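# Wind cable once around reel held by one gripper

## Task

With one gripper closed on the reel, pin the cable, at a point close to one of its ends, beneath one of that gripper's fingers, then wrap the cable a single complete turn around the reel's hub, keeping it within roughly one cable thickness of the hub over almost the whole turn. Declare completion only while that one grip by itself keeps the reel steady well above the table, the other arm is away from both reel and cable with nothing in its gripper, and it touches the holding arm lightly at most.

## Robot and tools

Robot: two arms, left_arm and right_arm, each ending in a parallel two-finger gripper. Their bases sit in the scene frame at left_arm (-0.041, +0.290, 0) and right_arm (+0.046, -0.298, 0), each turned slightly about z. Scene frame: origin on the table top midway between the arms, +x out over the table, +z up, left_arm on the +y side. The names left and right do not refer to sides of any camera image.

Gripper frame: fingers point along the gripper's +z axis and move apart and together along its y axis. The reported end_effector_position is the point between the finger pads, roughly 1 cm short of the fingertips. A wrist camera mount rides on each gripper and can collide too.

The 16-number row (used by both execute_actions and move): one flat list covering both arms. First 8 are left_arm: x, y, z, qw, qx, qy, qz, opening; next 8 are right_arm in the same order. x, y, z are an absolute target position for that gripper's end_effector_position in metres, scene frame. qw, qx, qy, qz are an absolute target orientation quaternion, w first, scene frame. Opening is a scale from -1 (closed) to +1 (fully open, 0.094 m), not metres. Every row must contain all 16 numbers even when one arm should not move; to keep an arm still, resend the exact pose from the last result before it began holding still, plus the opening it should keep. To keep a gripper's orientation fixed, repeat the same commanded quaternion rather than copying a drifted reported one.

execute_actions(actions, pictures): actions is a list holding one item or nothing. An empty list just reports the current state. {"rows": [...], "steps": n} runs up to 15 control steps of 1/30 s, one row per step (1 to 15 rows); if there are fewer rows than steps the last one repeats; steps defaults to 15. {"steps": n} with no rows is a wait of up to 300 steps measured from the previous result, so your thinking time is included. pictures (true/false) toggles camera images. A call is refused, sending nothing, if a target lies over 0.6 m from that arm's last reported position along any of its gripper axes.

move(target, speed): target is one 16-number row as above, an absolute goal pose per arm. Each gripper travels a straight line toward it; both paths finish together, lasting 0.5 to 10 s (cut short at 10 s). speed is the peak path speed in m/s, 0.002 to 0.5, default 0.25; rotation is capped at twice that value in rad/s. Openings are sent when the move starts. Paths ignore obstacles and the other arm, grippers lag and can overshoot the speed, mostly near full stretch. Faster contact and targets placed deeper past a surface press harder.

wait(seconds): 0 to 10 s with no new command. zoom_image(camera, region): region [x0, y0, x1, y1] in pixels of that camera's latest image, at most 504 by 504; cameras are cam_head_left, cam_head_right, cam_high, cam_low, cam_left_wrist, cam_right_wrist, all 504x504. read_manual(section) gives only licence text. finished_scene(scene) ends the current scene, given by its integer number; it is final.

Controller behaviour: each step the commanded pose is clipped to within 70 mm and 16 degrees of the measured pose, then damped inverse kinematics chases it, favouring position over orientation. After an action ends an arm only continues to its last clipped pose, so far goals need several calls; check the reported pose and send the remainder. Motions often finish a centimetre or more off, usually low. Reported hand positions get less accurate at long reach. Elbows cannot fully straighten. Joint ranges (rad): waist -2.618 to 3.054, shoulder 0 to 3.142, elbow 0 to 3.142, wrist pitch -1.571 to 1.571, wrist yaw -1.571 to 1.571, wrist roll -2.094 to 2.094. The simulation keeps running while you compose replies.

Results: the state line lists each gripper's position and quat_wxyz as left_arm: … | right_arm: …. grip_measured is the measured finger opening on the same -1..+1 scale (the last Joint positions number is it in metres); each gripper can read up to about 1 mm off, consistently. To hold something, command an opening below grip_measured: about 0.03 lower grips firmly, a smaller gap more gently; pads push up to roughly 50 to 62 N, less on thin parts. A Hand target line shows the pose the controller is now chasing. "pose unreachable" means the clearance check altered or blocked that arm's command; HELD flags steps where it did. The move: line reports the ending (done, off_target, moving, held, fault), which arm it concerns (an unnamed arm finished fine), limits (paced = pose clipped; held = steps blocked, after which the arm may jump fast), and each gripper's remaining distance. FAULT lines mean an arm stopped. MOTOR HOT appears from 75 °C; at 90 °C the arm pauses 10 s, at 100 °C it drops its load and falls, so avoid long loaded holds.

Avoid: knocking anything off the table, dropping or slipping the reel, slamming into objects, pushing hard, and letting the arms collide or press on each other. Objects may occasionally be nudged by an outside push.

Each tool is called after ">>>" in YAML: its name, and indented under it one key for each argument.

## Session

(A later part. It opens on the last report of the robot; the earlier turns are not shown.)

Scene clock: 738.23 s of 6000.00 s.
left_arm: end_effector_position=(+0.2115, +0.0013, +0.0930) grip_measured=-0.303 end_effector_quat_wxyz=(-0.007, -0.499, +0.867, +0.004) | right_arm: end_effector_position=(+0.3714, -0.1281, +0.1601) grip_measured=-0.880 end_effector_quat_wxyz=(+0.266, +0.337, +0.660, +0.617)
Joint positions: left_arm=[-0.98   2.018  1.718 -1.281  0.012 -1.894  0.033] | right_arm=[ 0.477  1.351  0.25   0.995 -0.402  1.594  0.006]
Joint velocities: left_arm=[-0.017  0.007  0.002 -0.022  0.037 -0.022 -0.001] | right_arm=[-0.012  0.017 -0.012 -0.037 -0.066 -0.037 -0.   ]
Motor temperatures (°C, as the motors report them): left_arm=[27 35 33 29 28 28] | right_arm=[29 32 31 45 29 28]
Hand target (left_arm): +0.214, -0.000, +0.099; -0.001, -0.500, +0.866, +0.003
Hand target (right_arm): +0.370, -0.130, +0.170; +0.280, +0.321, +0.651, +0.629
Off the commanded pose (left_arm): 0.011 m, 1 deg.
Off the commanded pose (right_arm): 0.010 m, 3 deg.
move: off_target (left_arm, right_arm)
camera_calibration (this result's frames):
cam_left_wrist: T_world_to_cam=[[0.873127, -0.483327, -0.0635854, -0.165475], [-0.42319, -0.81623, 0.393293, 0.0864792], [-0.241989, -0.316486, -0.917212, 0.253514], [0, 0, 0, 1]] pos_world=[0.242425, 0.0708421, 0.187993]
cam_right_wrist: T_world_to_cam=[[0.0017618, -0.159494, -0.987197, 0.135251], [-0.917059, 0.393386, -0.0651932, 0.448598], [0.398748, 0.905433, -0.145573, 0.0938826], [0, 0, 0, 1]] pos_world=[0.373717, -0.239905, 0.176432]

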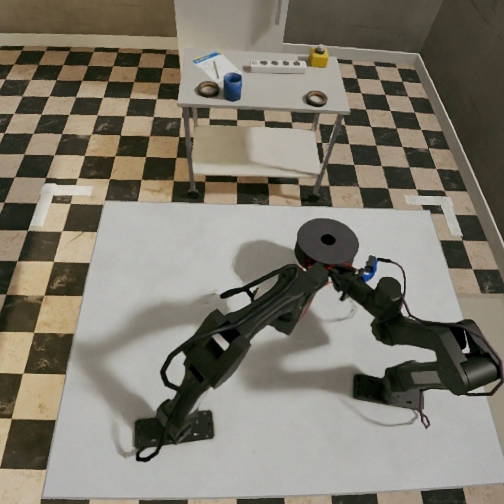

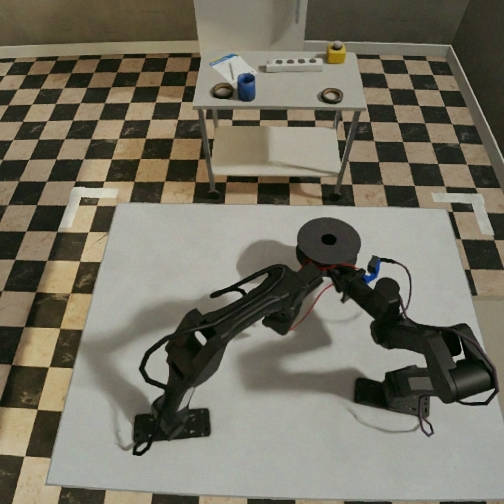

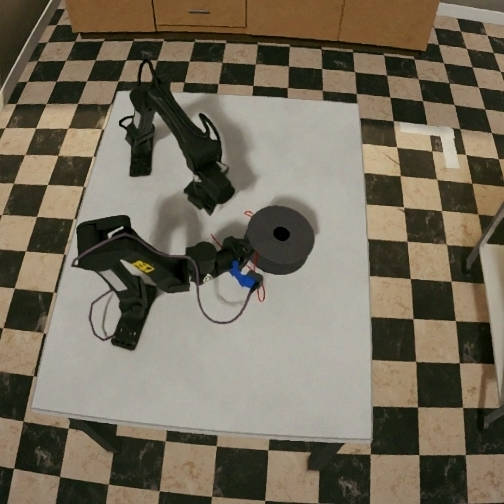

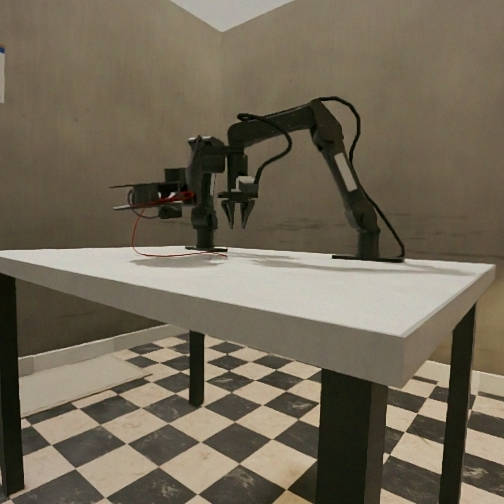

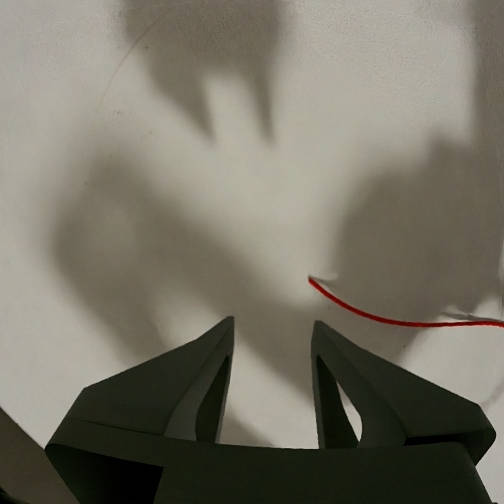

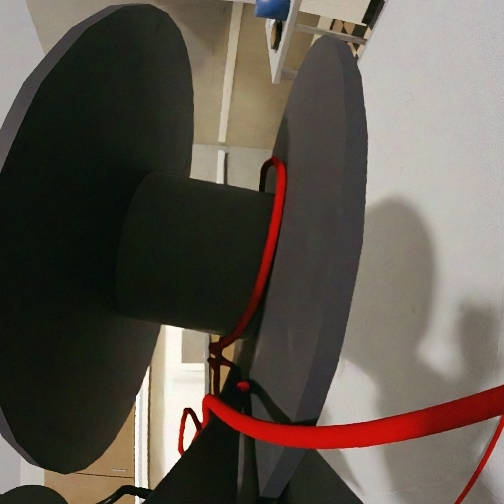

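>>> move:
  target: [0.228,-0.045,0.05,0,0.4,0.917,0,-0.3,0.38,-0.14,0.22,0.28,0.32,0.65,0.63,-1]
  speed: 0.3

>>> move:
  target: [0.23,-0.047,0.003,0,0.4,0.917,0,-0.3,0.38,-0.14,0.22,0.28,0.32,0.65,0.63,-1]
  speed: 0.08

Scene clock: 746.23 s of 6000.00 s.
left_arm: end_effector_position=(+0.2216, -0.0339, +0.0451) grip_measured=-0.303 end_effector_quat_wxyz=(-0.017, +0.392, +0.920, +0.007) | right_arm: end_effector_position=(+0.3733, -0.1403, +0.1848) grip_measured=-0.880 end_effector_quat_wxyz=(+0.247, +0.356, +0.667, +0.606)
Joint positions: left_arm=[-1.02   2.206  1.816 -1.217  0.005 -0.085  0.033] | right_arm=[ 0.415  1.172  0.342  0.669 -0.462  1.601  0.006]
Joint velocities: left_arm=[-0.012 -0.017 -0.022 -0.051  0.007 -0.022  0.   ] | right_arm=[ 0.012 -0.022 -0.002  0.022  0.037 -0.037 -0.002]
Motor temperatures (°C, as the motors report them): left_arm=[27 36 33 29 28 28] | right_arm=[29 32 31 45 29 28]
Hand target (left_arm): +0.227, -0.045, +0.050; -0.000, +0.400, +0.917, +0.000
Hand target (right_arm): +0.378, -0.141, +0.220; +0.281, +0.320, +0.650, +0.629
Off the commanded pose (left_arm): 0.014 m, 2 deg.
Off the commanded pose (right_arm): 0.036 m, 6 deg.
move: off_target (left_arm, right_arm)
camera_calibration (this result's frames):
cam_left_wrist: T_world_to_cam=[[-0.706092, -0.706411, -0.0491676, 0.147403], [-0.65615, 0.626583, 0.420548, 0.180266], [-0.266273, 0.329207, -0.905937, 0.22766], [0, 0, 0, 1]] pos_world=[0.282981, -0.0837717, 0.137682]
cam_right_wrist: T_world_to_cam=[[-0.0568161, -0.160644, -0.985376, 0.179026], [-0.91806, 0.396269, -0.0116685, 0.447678], [0.392348, 0.903971, -0.169996, 0.114436], [0, 0, 0, 1]] pos_world=[0.376268, -0.252089, 0.201085]

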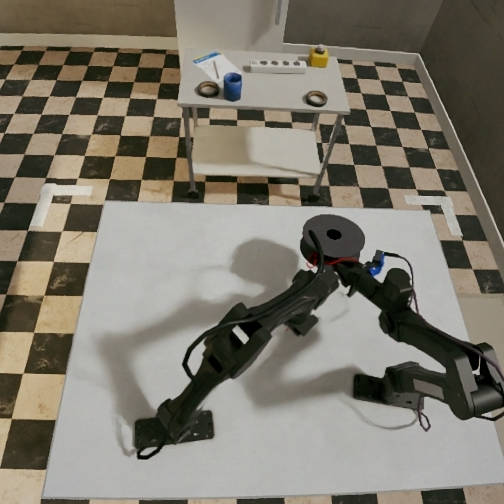

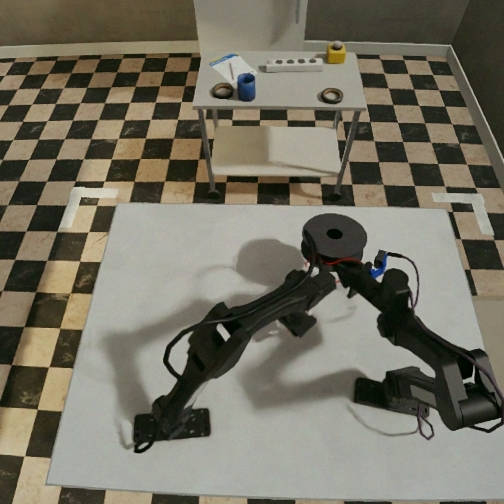

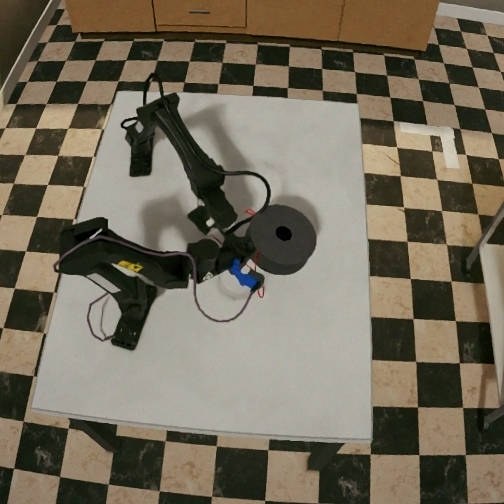

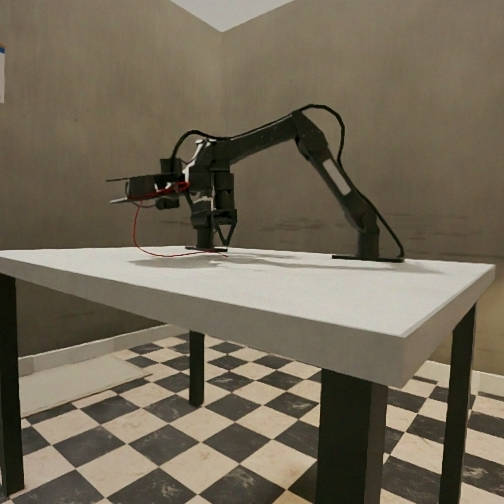

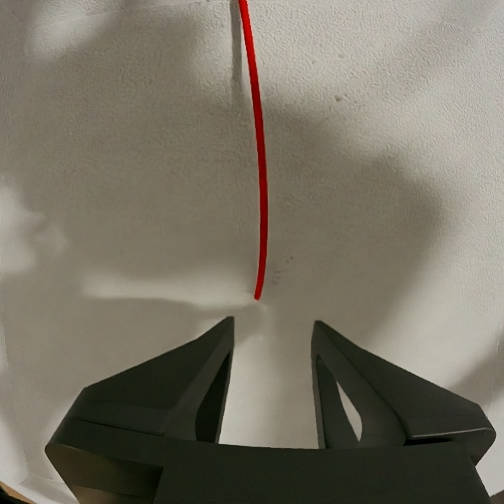

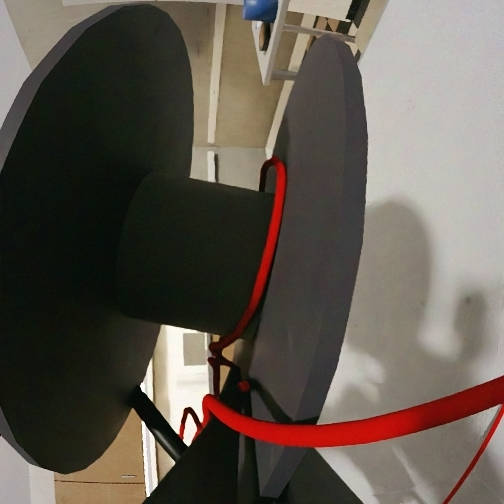

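Scene clock: 747.27 s of 6000.00 s.
left_arm: end_effector_position=(+0.2307, -0.0450, +0.0121) grip_measured=-0.303 end_effector_quat_wxyz=(-0.002, +0.395, +0.919, -0.001) | right_arm: end_effector_position=(+0.3724, -0.1405, +0.1797) grip_measured=-0.880 end_effector_quat_wxyz=(+0.240, +0.363, +0.671, +0.601)
Joint positions: left_arm=[-1.02   2.258  1.768 -1.084  0.004 -0.079  0.033] | right_arm=[ 0.415  1.172  0.342  0.647 -0.462  1.605  0.006]
Joint velocities: left_arm=[-0.007 -0.012 -0.002  0.007  0.022  0.007  0.   ] | right_arm=[-0.007 -0.027 -0.002 -0.022  0.022  0.022  0.   ]
Motor temperatures (°C, as the motors report them): left_arm=[27 36 33 29 28 28] | right_arm=[29 32 31 45 29 28]
Hand target (left_arm): +0.230, -0.047, +0.003; -0.000, +0.400, +0.917, +0.000
Hand target (right_arm): +0.377, -0.141, +0.219; +0.281, +0.321, +0.650, +0.629
Off the commanded pose (left_arm): 0.009 m, 1 deg.
Off the commanded pose (right_arm): 0.041 m, 8 deg.
move: off_target (right_arm)
camera_calibration (this result's frames):
cam_left_wrist: T_world_to_cam=[[-0.70963, -0.703078, -0.0458943, 0.145272], [-0.660867, 0.641611, 0.389346, 0.209172], [-0.244294, 0.306622, -0.919948, 0.197873], [0, 0, 0, 1]] pos_world=[0.289664, -0.0927422, 0.10726]
cam_right_wrist: T_world_to_cam=[[-0.0811222, -0.162435, -0.983379, 0.182363], [-0.917824, 0.396858, 0.0101612, 0.442975], [0.388611, 0.903393, -0.181281, 0.117428], [0, 0, 0, 1]] pos_world=[0.375733, -0.25226, 0.196118]

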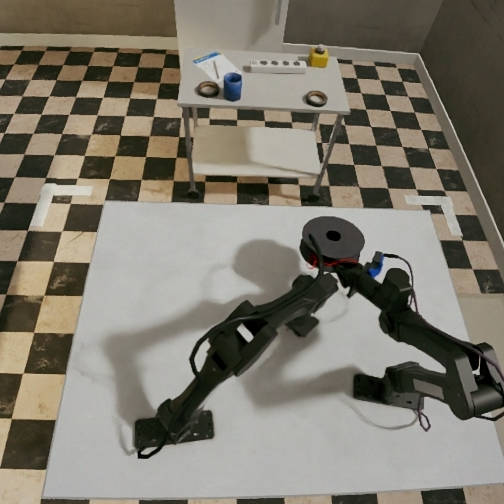

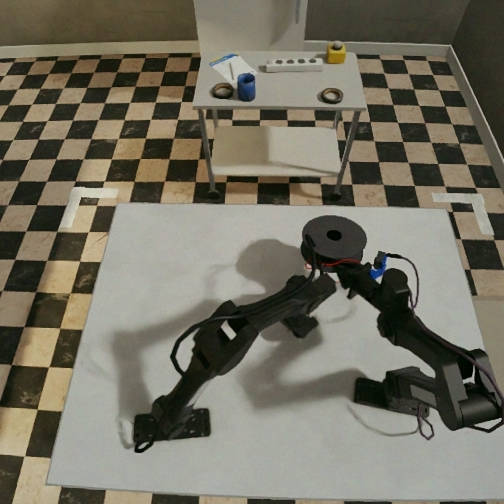

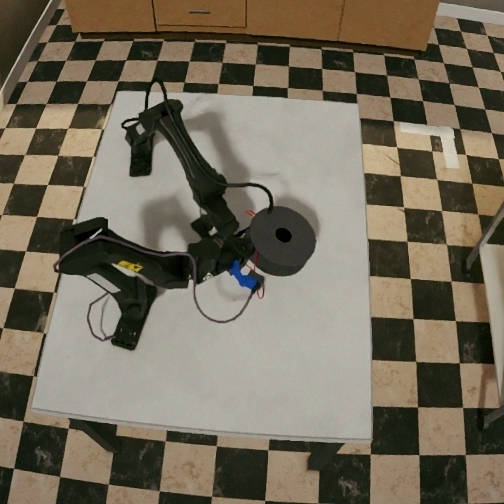

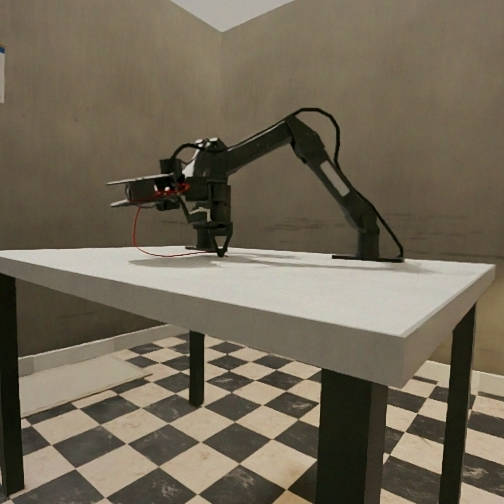

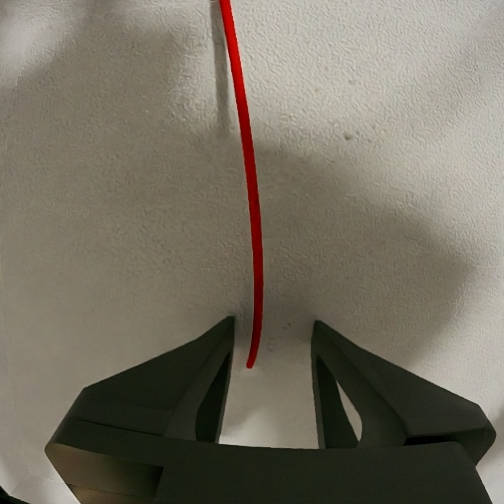

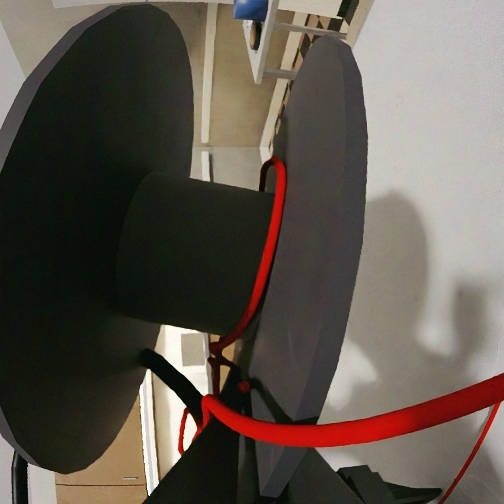

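>>> move:
  target: [0.23,-0.047,0.003,0,0.4,0.917,0,-1,0.38,-0.14,0.19,0.28,0.32,0.65,0.63,-1]

>>> move:
  target: [0.2,0.08,0.03,0,0,1,0,-1,0.38,-0.14,0.19,0.28,0.32,0.65,0.63,-1]
  speed: 0.08

>>> move:
  target: [0.3,0.26,0.05,0,-0.55,0.835,0,-1,0.21,0.05,0.14,0.12,0.13,0.696,0.696,-1]
  speed: 0.12

Scene clock: 753.57 s of 6000.00 s.
left_arm: end_effector_position=(+0.2326, -0.0478, +0.0121) grip_measured=-0.952 end_effector_quat_wxyz=(+0.004, +0.395, +0.919, -0.005) | right_arm: end_effector_position=(+0.3786, -0.1391, +0.1786) grip_measured=-0.880 end_effector_quat_wxyz=(+0.260, +0.344, +0.657, +0.618)
Joint positions: left_arm=[-1.02   2.258  1.768 -1.07   0.006 -0.078  0.002] | right_arm=[ 0.415  1.266  0.309  0.844 -0.462  1.604  0.006]
Joint velocities: left_arm=[-0.007 -0.022 -0.002 -0.022 -0.081  0.066 -0.001] | right_arm=[ 0.012 -0.002 -0.002  0.007 -0.007  0.022  0.   ]
Motor temperatures (°C, as the motors report them): left_arm=[27 36 32 29 28 28] | right_arm=[29 32 31 46 29 28]
Hand target (left_arm): +0.230, -0.047, +0.003; -0.000, +0.400, +0.917, -0.000
Hand target (right_arm): +0.379, -0.140, +0.190; +0.281, +0.321, +0.650, +0.629
Off the commanded pose (left_arm): 0.009 m, 1 deg.
Off the commanded pose (right_arm): 0.011 m, 4 deg.
move: off_target (right_arm)
camera_calibration (this result's frames):
cam_left_wrist: T_world_to_cam=[[-0.70984, -0.703049, -0.0430056, 0.144675], [-0.663228, 0.646579, 0.376914, 0.213196], [-0.237182, 0.296071, -0.92525, 0.19713], [0, 0, 0, 1]] pos_world=[0.29085, -0.0944989, 0.10826]
cam_right_wrist: T_world_to_cam=[[-0.0135144, -0.147556, -0.988961, 0.159559], [-0.916611, 0.397041, -0.046714, 0.45778], [0.399551, 0.905862, -0.140617, 0.102522], [0, 0, 0, 1]] pos_world=[0.380799, -0.251084, 0.193598]

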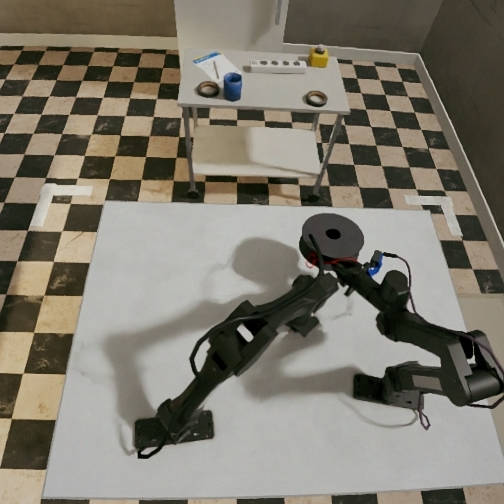

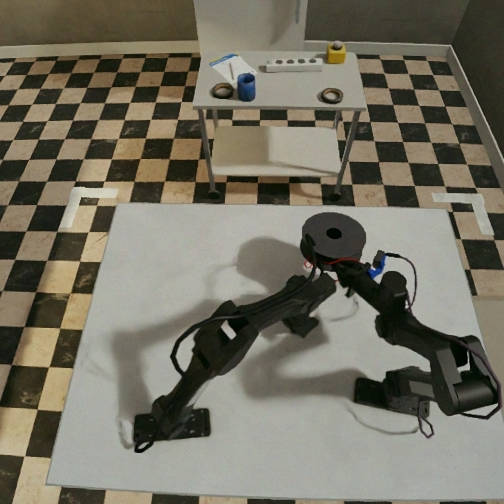

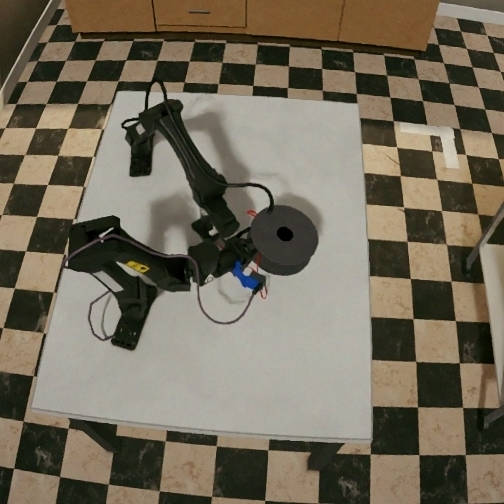

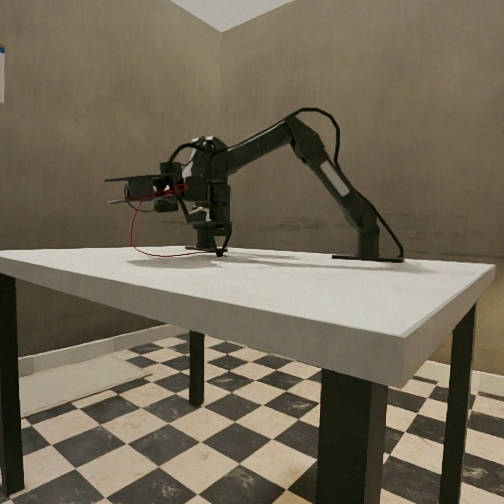

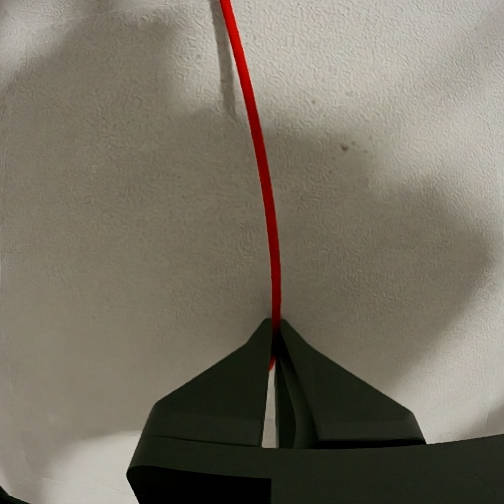

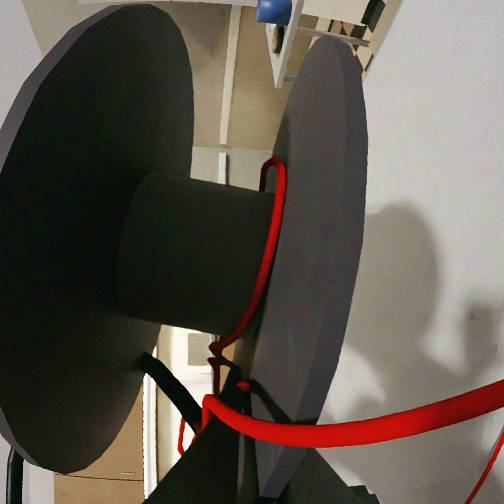

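Scene clock: 758.97 s of 6000.00 s.
left_arm: end_effector_position=(+0.2004, +0.0770, +0.0262) grip_measured=-0.952 end_effector_quat_wxyz=(-0.010, +0.009, +1.000, +0.005) | right_arm: end_effector_position=(+0.3785, -0.1389, +0.1796) grip_measured=-0.880 end_effector_quat_wxyz=(+0.260, +0.343, +0.656, +0.619)
Joint positions: left_arm=[-0.853  1.857  1.221 -0.957  0.006 -0.706  0.002] | right_arm=[ 0.415  1.266  0.309  0.848 -0.463  1.606  0.006]
Joint velocities: left_arm=[ 0.007 -0.007  0.012 -0.007 -0.051 -0.007 -0.   ] | right_arm=[-0.002 -0.017  0.007 -0.007 -0.007 -0.081 -0.001]
Motor temperatures (°C, as the motors report them): left_arm=[27 37 32 29 28 28] | right_arm=[29 32 31 46 29 28]
Hand target (left_arm): +0.203, +0.080, +0.031; +0.000, +0.000, +1.000, -0.001
Hand target (right_arm): +0.379, -0.140, +0.190; +0.280, +0.321, +0.651, +0.629
Off the commanded pose (left_arm): 0.005 m, 2 deg.
Off the commanded pose (right_arm): 0.011 m, 4 deg.
move: off_target (right_arm)
camera_calibration (this result's frames):
cam_left_wrist: T_world_to_cam=[[0.00287072, -0.998192, -0.0600429, 0.0904593], [-0.913738, -0.0270136, 0.405405, 0.207114], [-0.406294, 0.0536997, -0.912163, 0.217814], [0, 0, 0, 1]] pos_world=[0.277484, 0.0841941, 0.120148]
cam_right_wrist: T_world_to_cam=[[-0.0105557, -0.145067, -0.989366, 0.159842], [-0.916852, 0.396292, -0.0483248, 0.458007], [0.399088, 0.906591, -0.137188, 0.102164], [0, 0, 0, 1]] pos_world=[0.380839, -0.250938, 0.194291]

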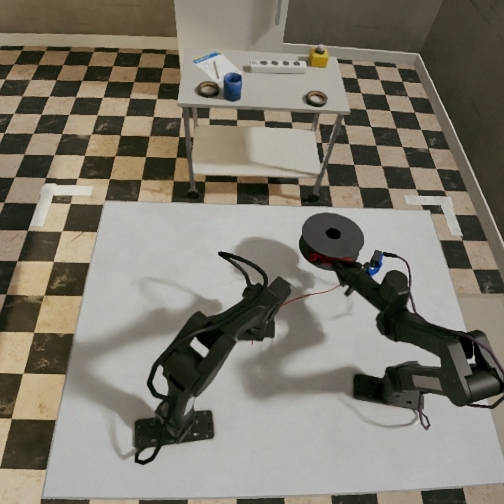

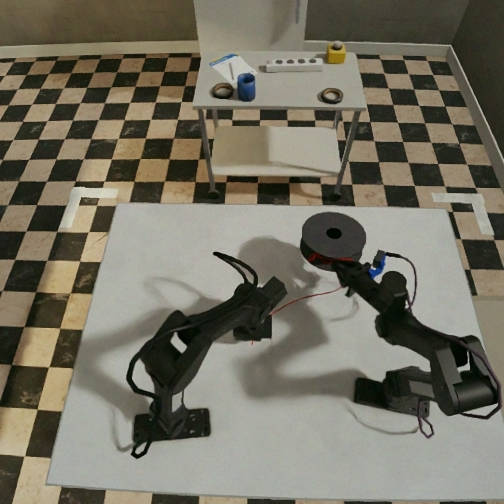

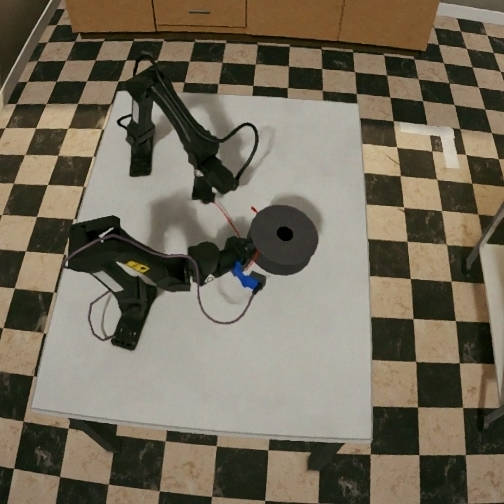

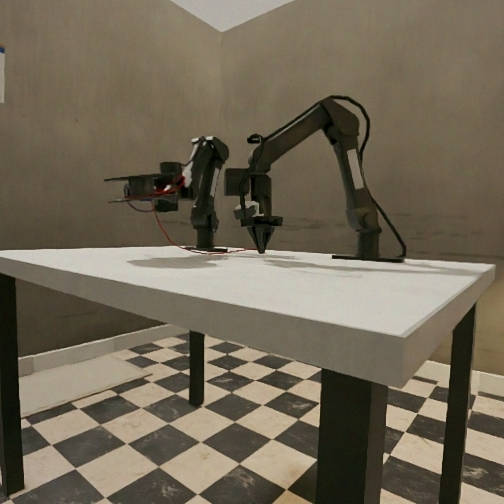

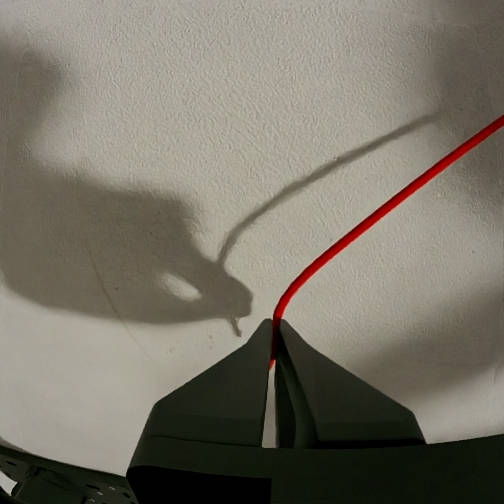

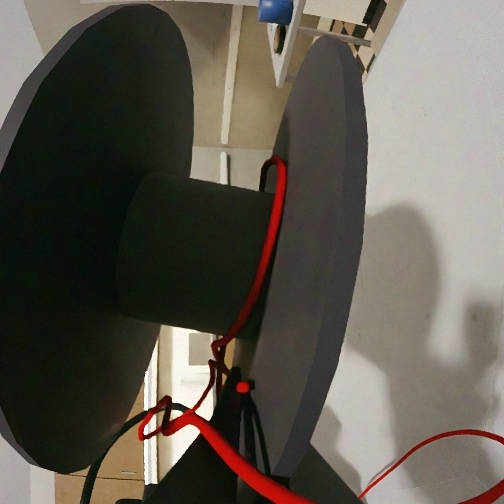

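Scene clock: 764.27 s of 6000.00 s.
left_arm: end_effector_position=(+0.2990, +0.2562, +0.0455) grip_measured=-0.952 end_effector_quat_wxyz=(-0.001, -0.543, +0.840, -0.003) | right_arm: end_effector_position=(+0.2062, +0.0416, +0.1175) grip_measured=-0.880 end_effector_quat_wxyz=(+0.096, +0.153, +0.716, +0.675)
Joint positions: left_arm=[-0.229  1.88   1.333 -1.021  0.006 -1.247  0.002] | right_arm=[ 1.237  1.736  0.187  1.477 -0.171  1.628  0.006]
Joint velocities: left_arm=[ 0.007 -0.002 -0.007 -0.007 -0.051  0.022  0.001] | right_arm=[-0.002  0.012 -0.012  0.037  0.037 -0.022 -0.001]
Motor temperatures (°C, as the motors report them): left_arm=[27 37 32 29 28 28] | right_arm=[29 31 31 46 29 28]
Hand target (left_arm): +0.305, +0.259, +0.050; +0.002, -0.550, +0.835, -0.004
Hand target (right_arm): +0.210, +0.049, +0.140; +0.115, +0.136, +0.689, +0.703
Off the commanded pose (left_arm): 0.006 m, 1 deg.
Off the commanded pose (right_arm): 0.024 m, 5 deg.
move: off_target (right_arm)
camera_calibration (this result's frames):
cam_left_wrist: T_world_to_cam=[[0.919906, -0.389536, -0.045109, -0.160576], [-0.342441, -0.854037, 0.391605, 0.335912], [-0.191069, -0.344792, -0.919027, 0.303932], [0, 0, 0, 1]] pos_world=[0.320817, 0.329125, 0.140534]
cam_right_wrist: T_world_to_cam=[[0.0862854, -0.111197, -0.990046, 0.101466], [-0.990237, -0.118777, -0.0729616, 0.264895], [-0.109482, 0.986675, -0.12036, 0.0983869], [0, 0, 0, 1]] pos_world=[0.264325, -0.0543298, 0.131625]

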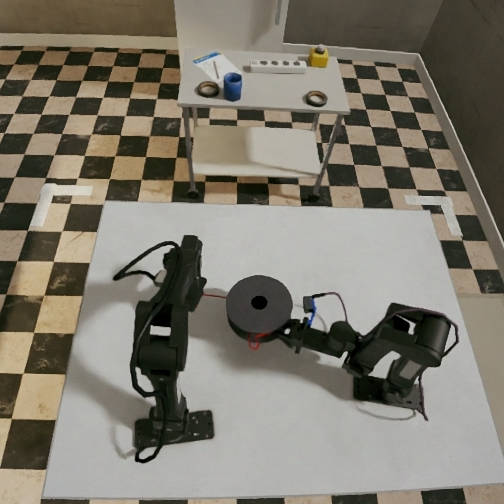

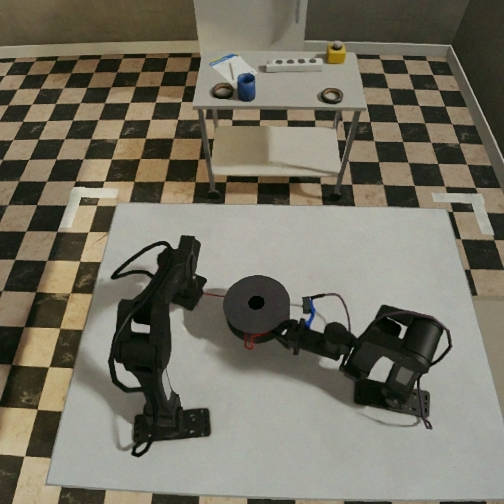

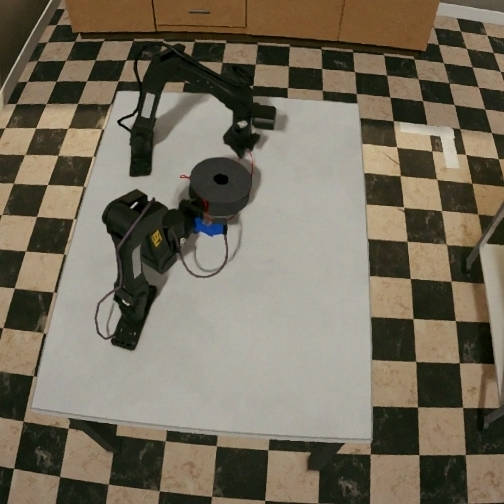

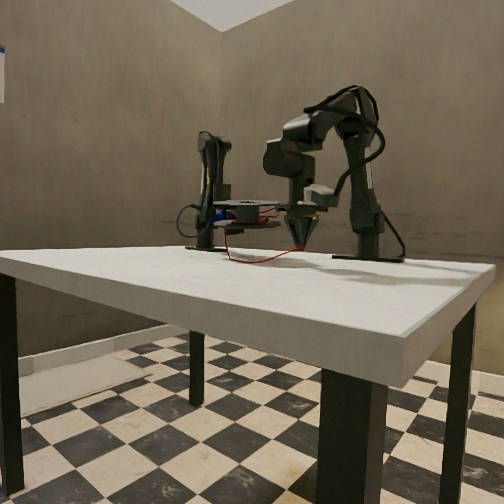

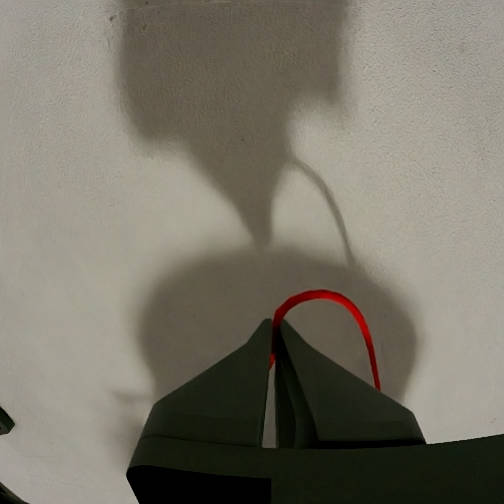

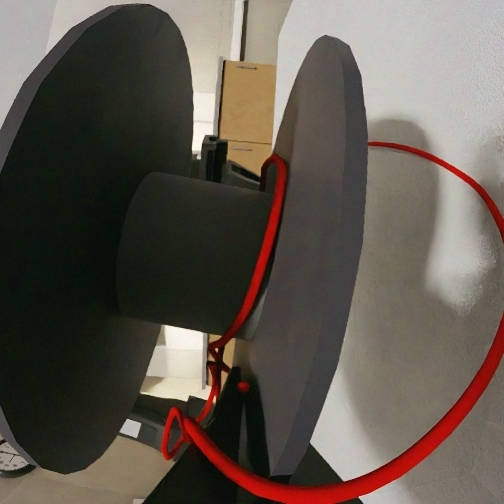

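>>> execute_actions:
  actions: []

Scene clock: 775.63 s of 6000.00 s.
left_arm: end_effector_position=(+0.2987, +0.2562, +0.0455) grip_measured=-0.952 end_effector_quat_wxyz=(-0.001, -0.544, +0.839, -0.003) | right_arm: end_effector_position=(+0.2064, +0.0415, +0.1183) grip_measured=-0.880 end_effector_quat_wxyz=(+0.097, +0.153, +0.715, +0.676)
Joint positions: left_arm=[-0.229  1.88   1.333 -1.022  0.006 -1.25   0.002] | right_arm=[ 1.237  1.736  0.187  1.48  -0.169  1.628  0.006]
Joint velocities: left_arm=[ 0.002  0.007 -0.017  0.007 -0.007  0.051  0.001] | right_arm=[ 0.017  0.012 -0.012 -0.051  0.051 -0.051  0.001]
Motor temperatures (°C, as the motors report them): left_arm=[27 36 33 29 28 28] | right_arm=[29 31 31 47 29 28]
Hand target (left_arm): +0.305, +0.259, +0.050; +0.002, -0.550, +0.835, -0.004
Hand target (right_arm): +0.210, +0.049, +0.140; +0.115, +0.136, +0.689, +0.703
Off the commanded pose (left_arm): 0.006 m, 1 deg.
Off the commanded pose (right_arm): 0.024 m, 5 deg.
Steps of this call (steps 1 to 180: nothing new was sent; then 5.37 s passed at rest). Readings (end_effector_position):
1: left_arm (+0.2989, +0.2562, +0.0455) | right_arm (+0.2062, +0.0416, +0.1177)
2: left_arm (+0.2988, +0.2562, +0.0455) | right_arm (+0.2063, +0.0416, +0.1178)
4: left_arm (+0.2988, +0.2562, +0.0455) | right_arm (+0.2063, +0.0415, +0.1180)
8: left_arm (+0.2987, +0.2562, +0.0455) | right_arm (+0.2064, +0.0415, +0.1182)
180: the state above
camera_calibration (this result's frames):
cam_left_wrist: T_world_to_cam=[[0.920742, -0.387425, -0.0462134, -0.161045], [-0.340033, -0.854861, 0.391906, 0.335318], [-0.19134, -0.34513, -0.918844, 0.304047], [0, 0, 0, 1]] pos_world=[0.320476, 0.329193, 0.140516]
cam_right_wrist: T_world_to_cam=[[0.0880955, -0.108847, -0.990147, 0.101724], [-0.990224, -0.11749, -0.0751866, 0.265369], [-0.108149, 0.987091, -0.118133, 0.0979685], [0, 0, 0, 1]] pos_world=[0.264409, -0.0544532, 0.132248]

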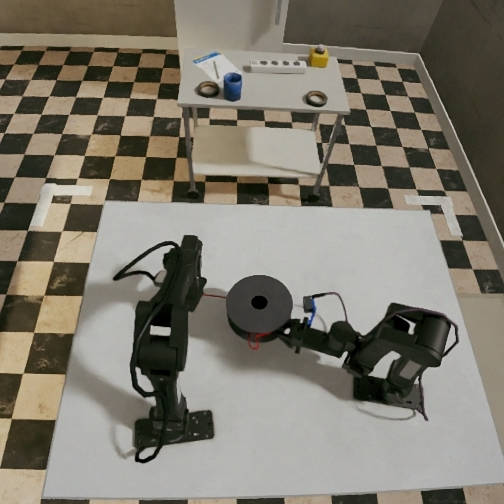

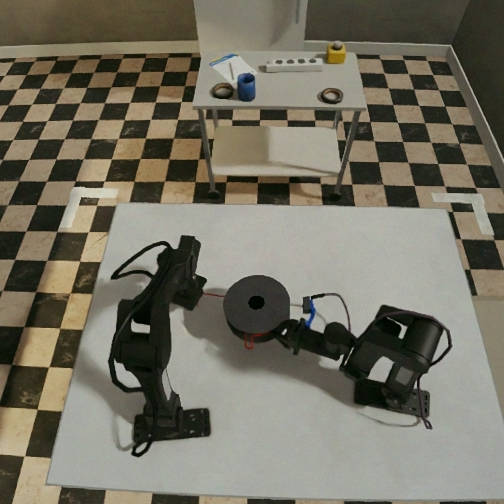

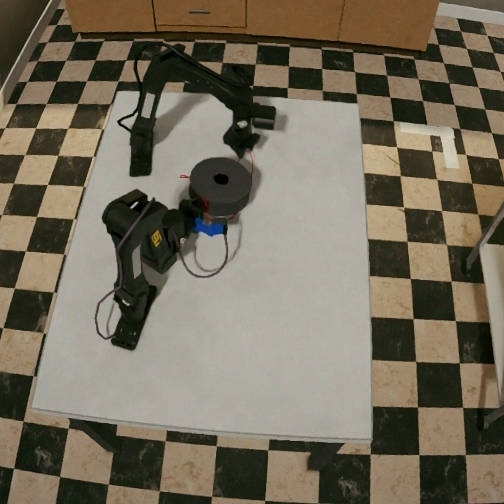

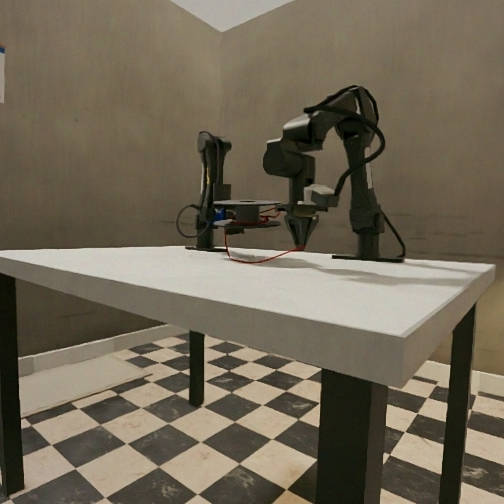

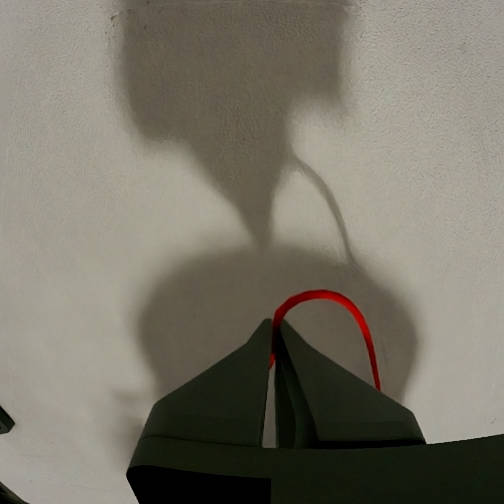

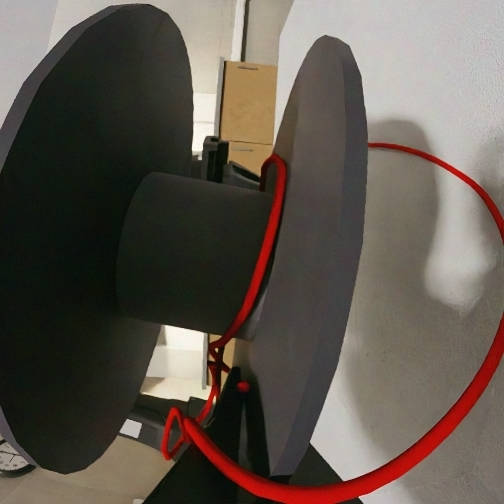

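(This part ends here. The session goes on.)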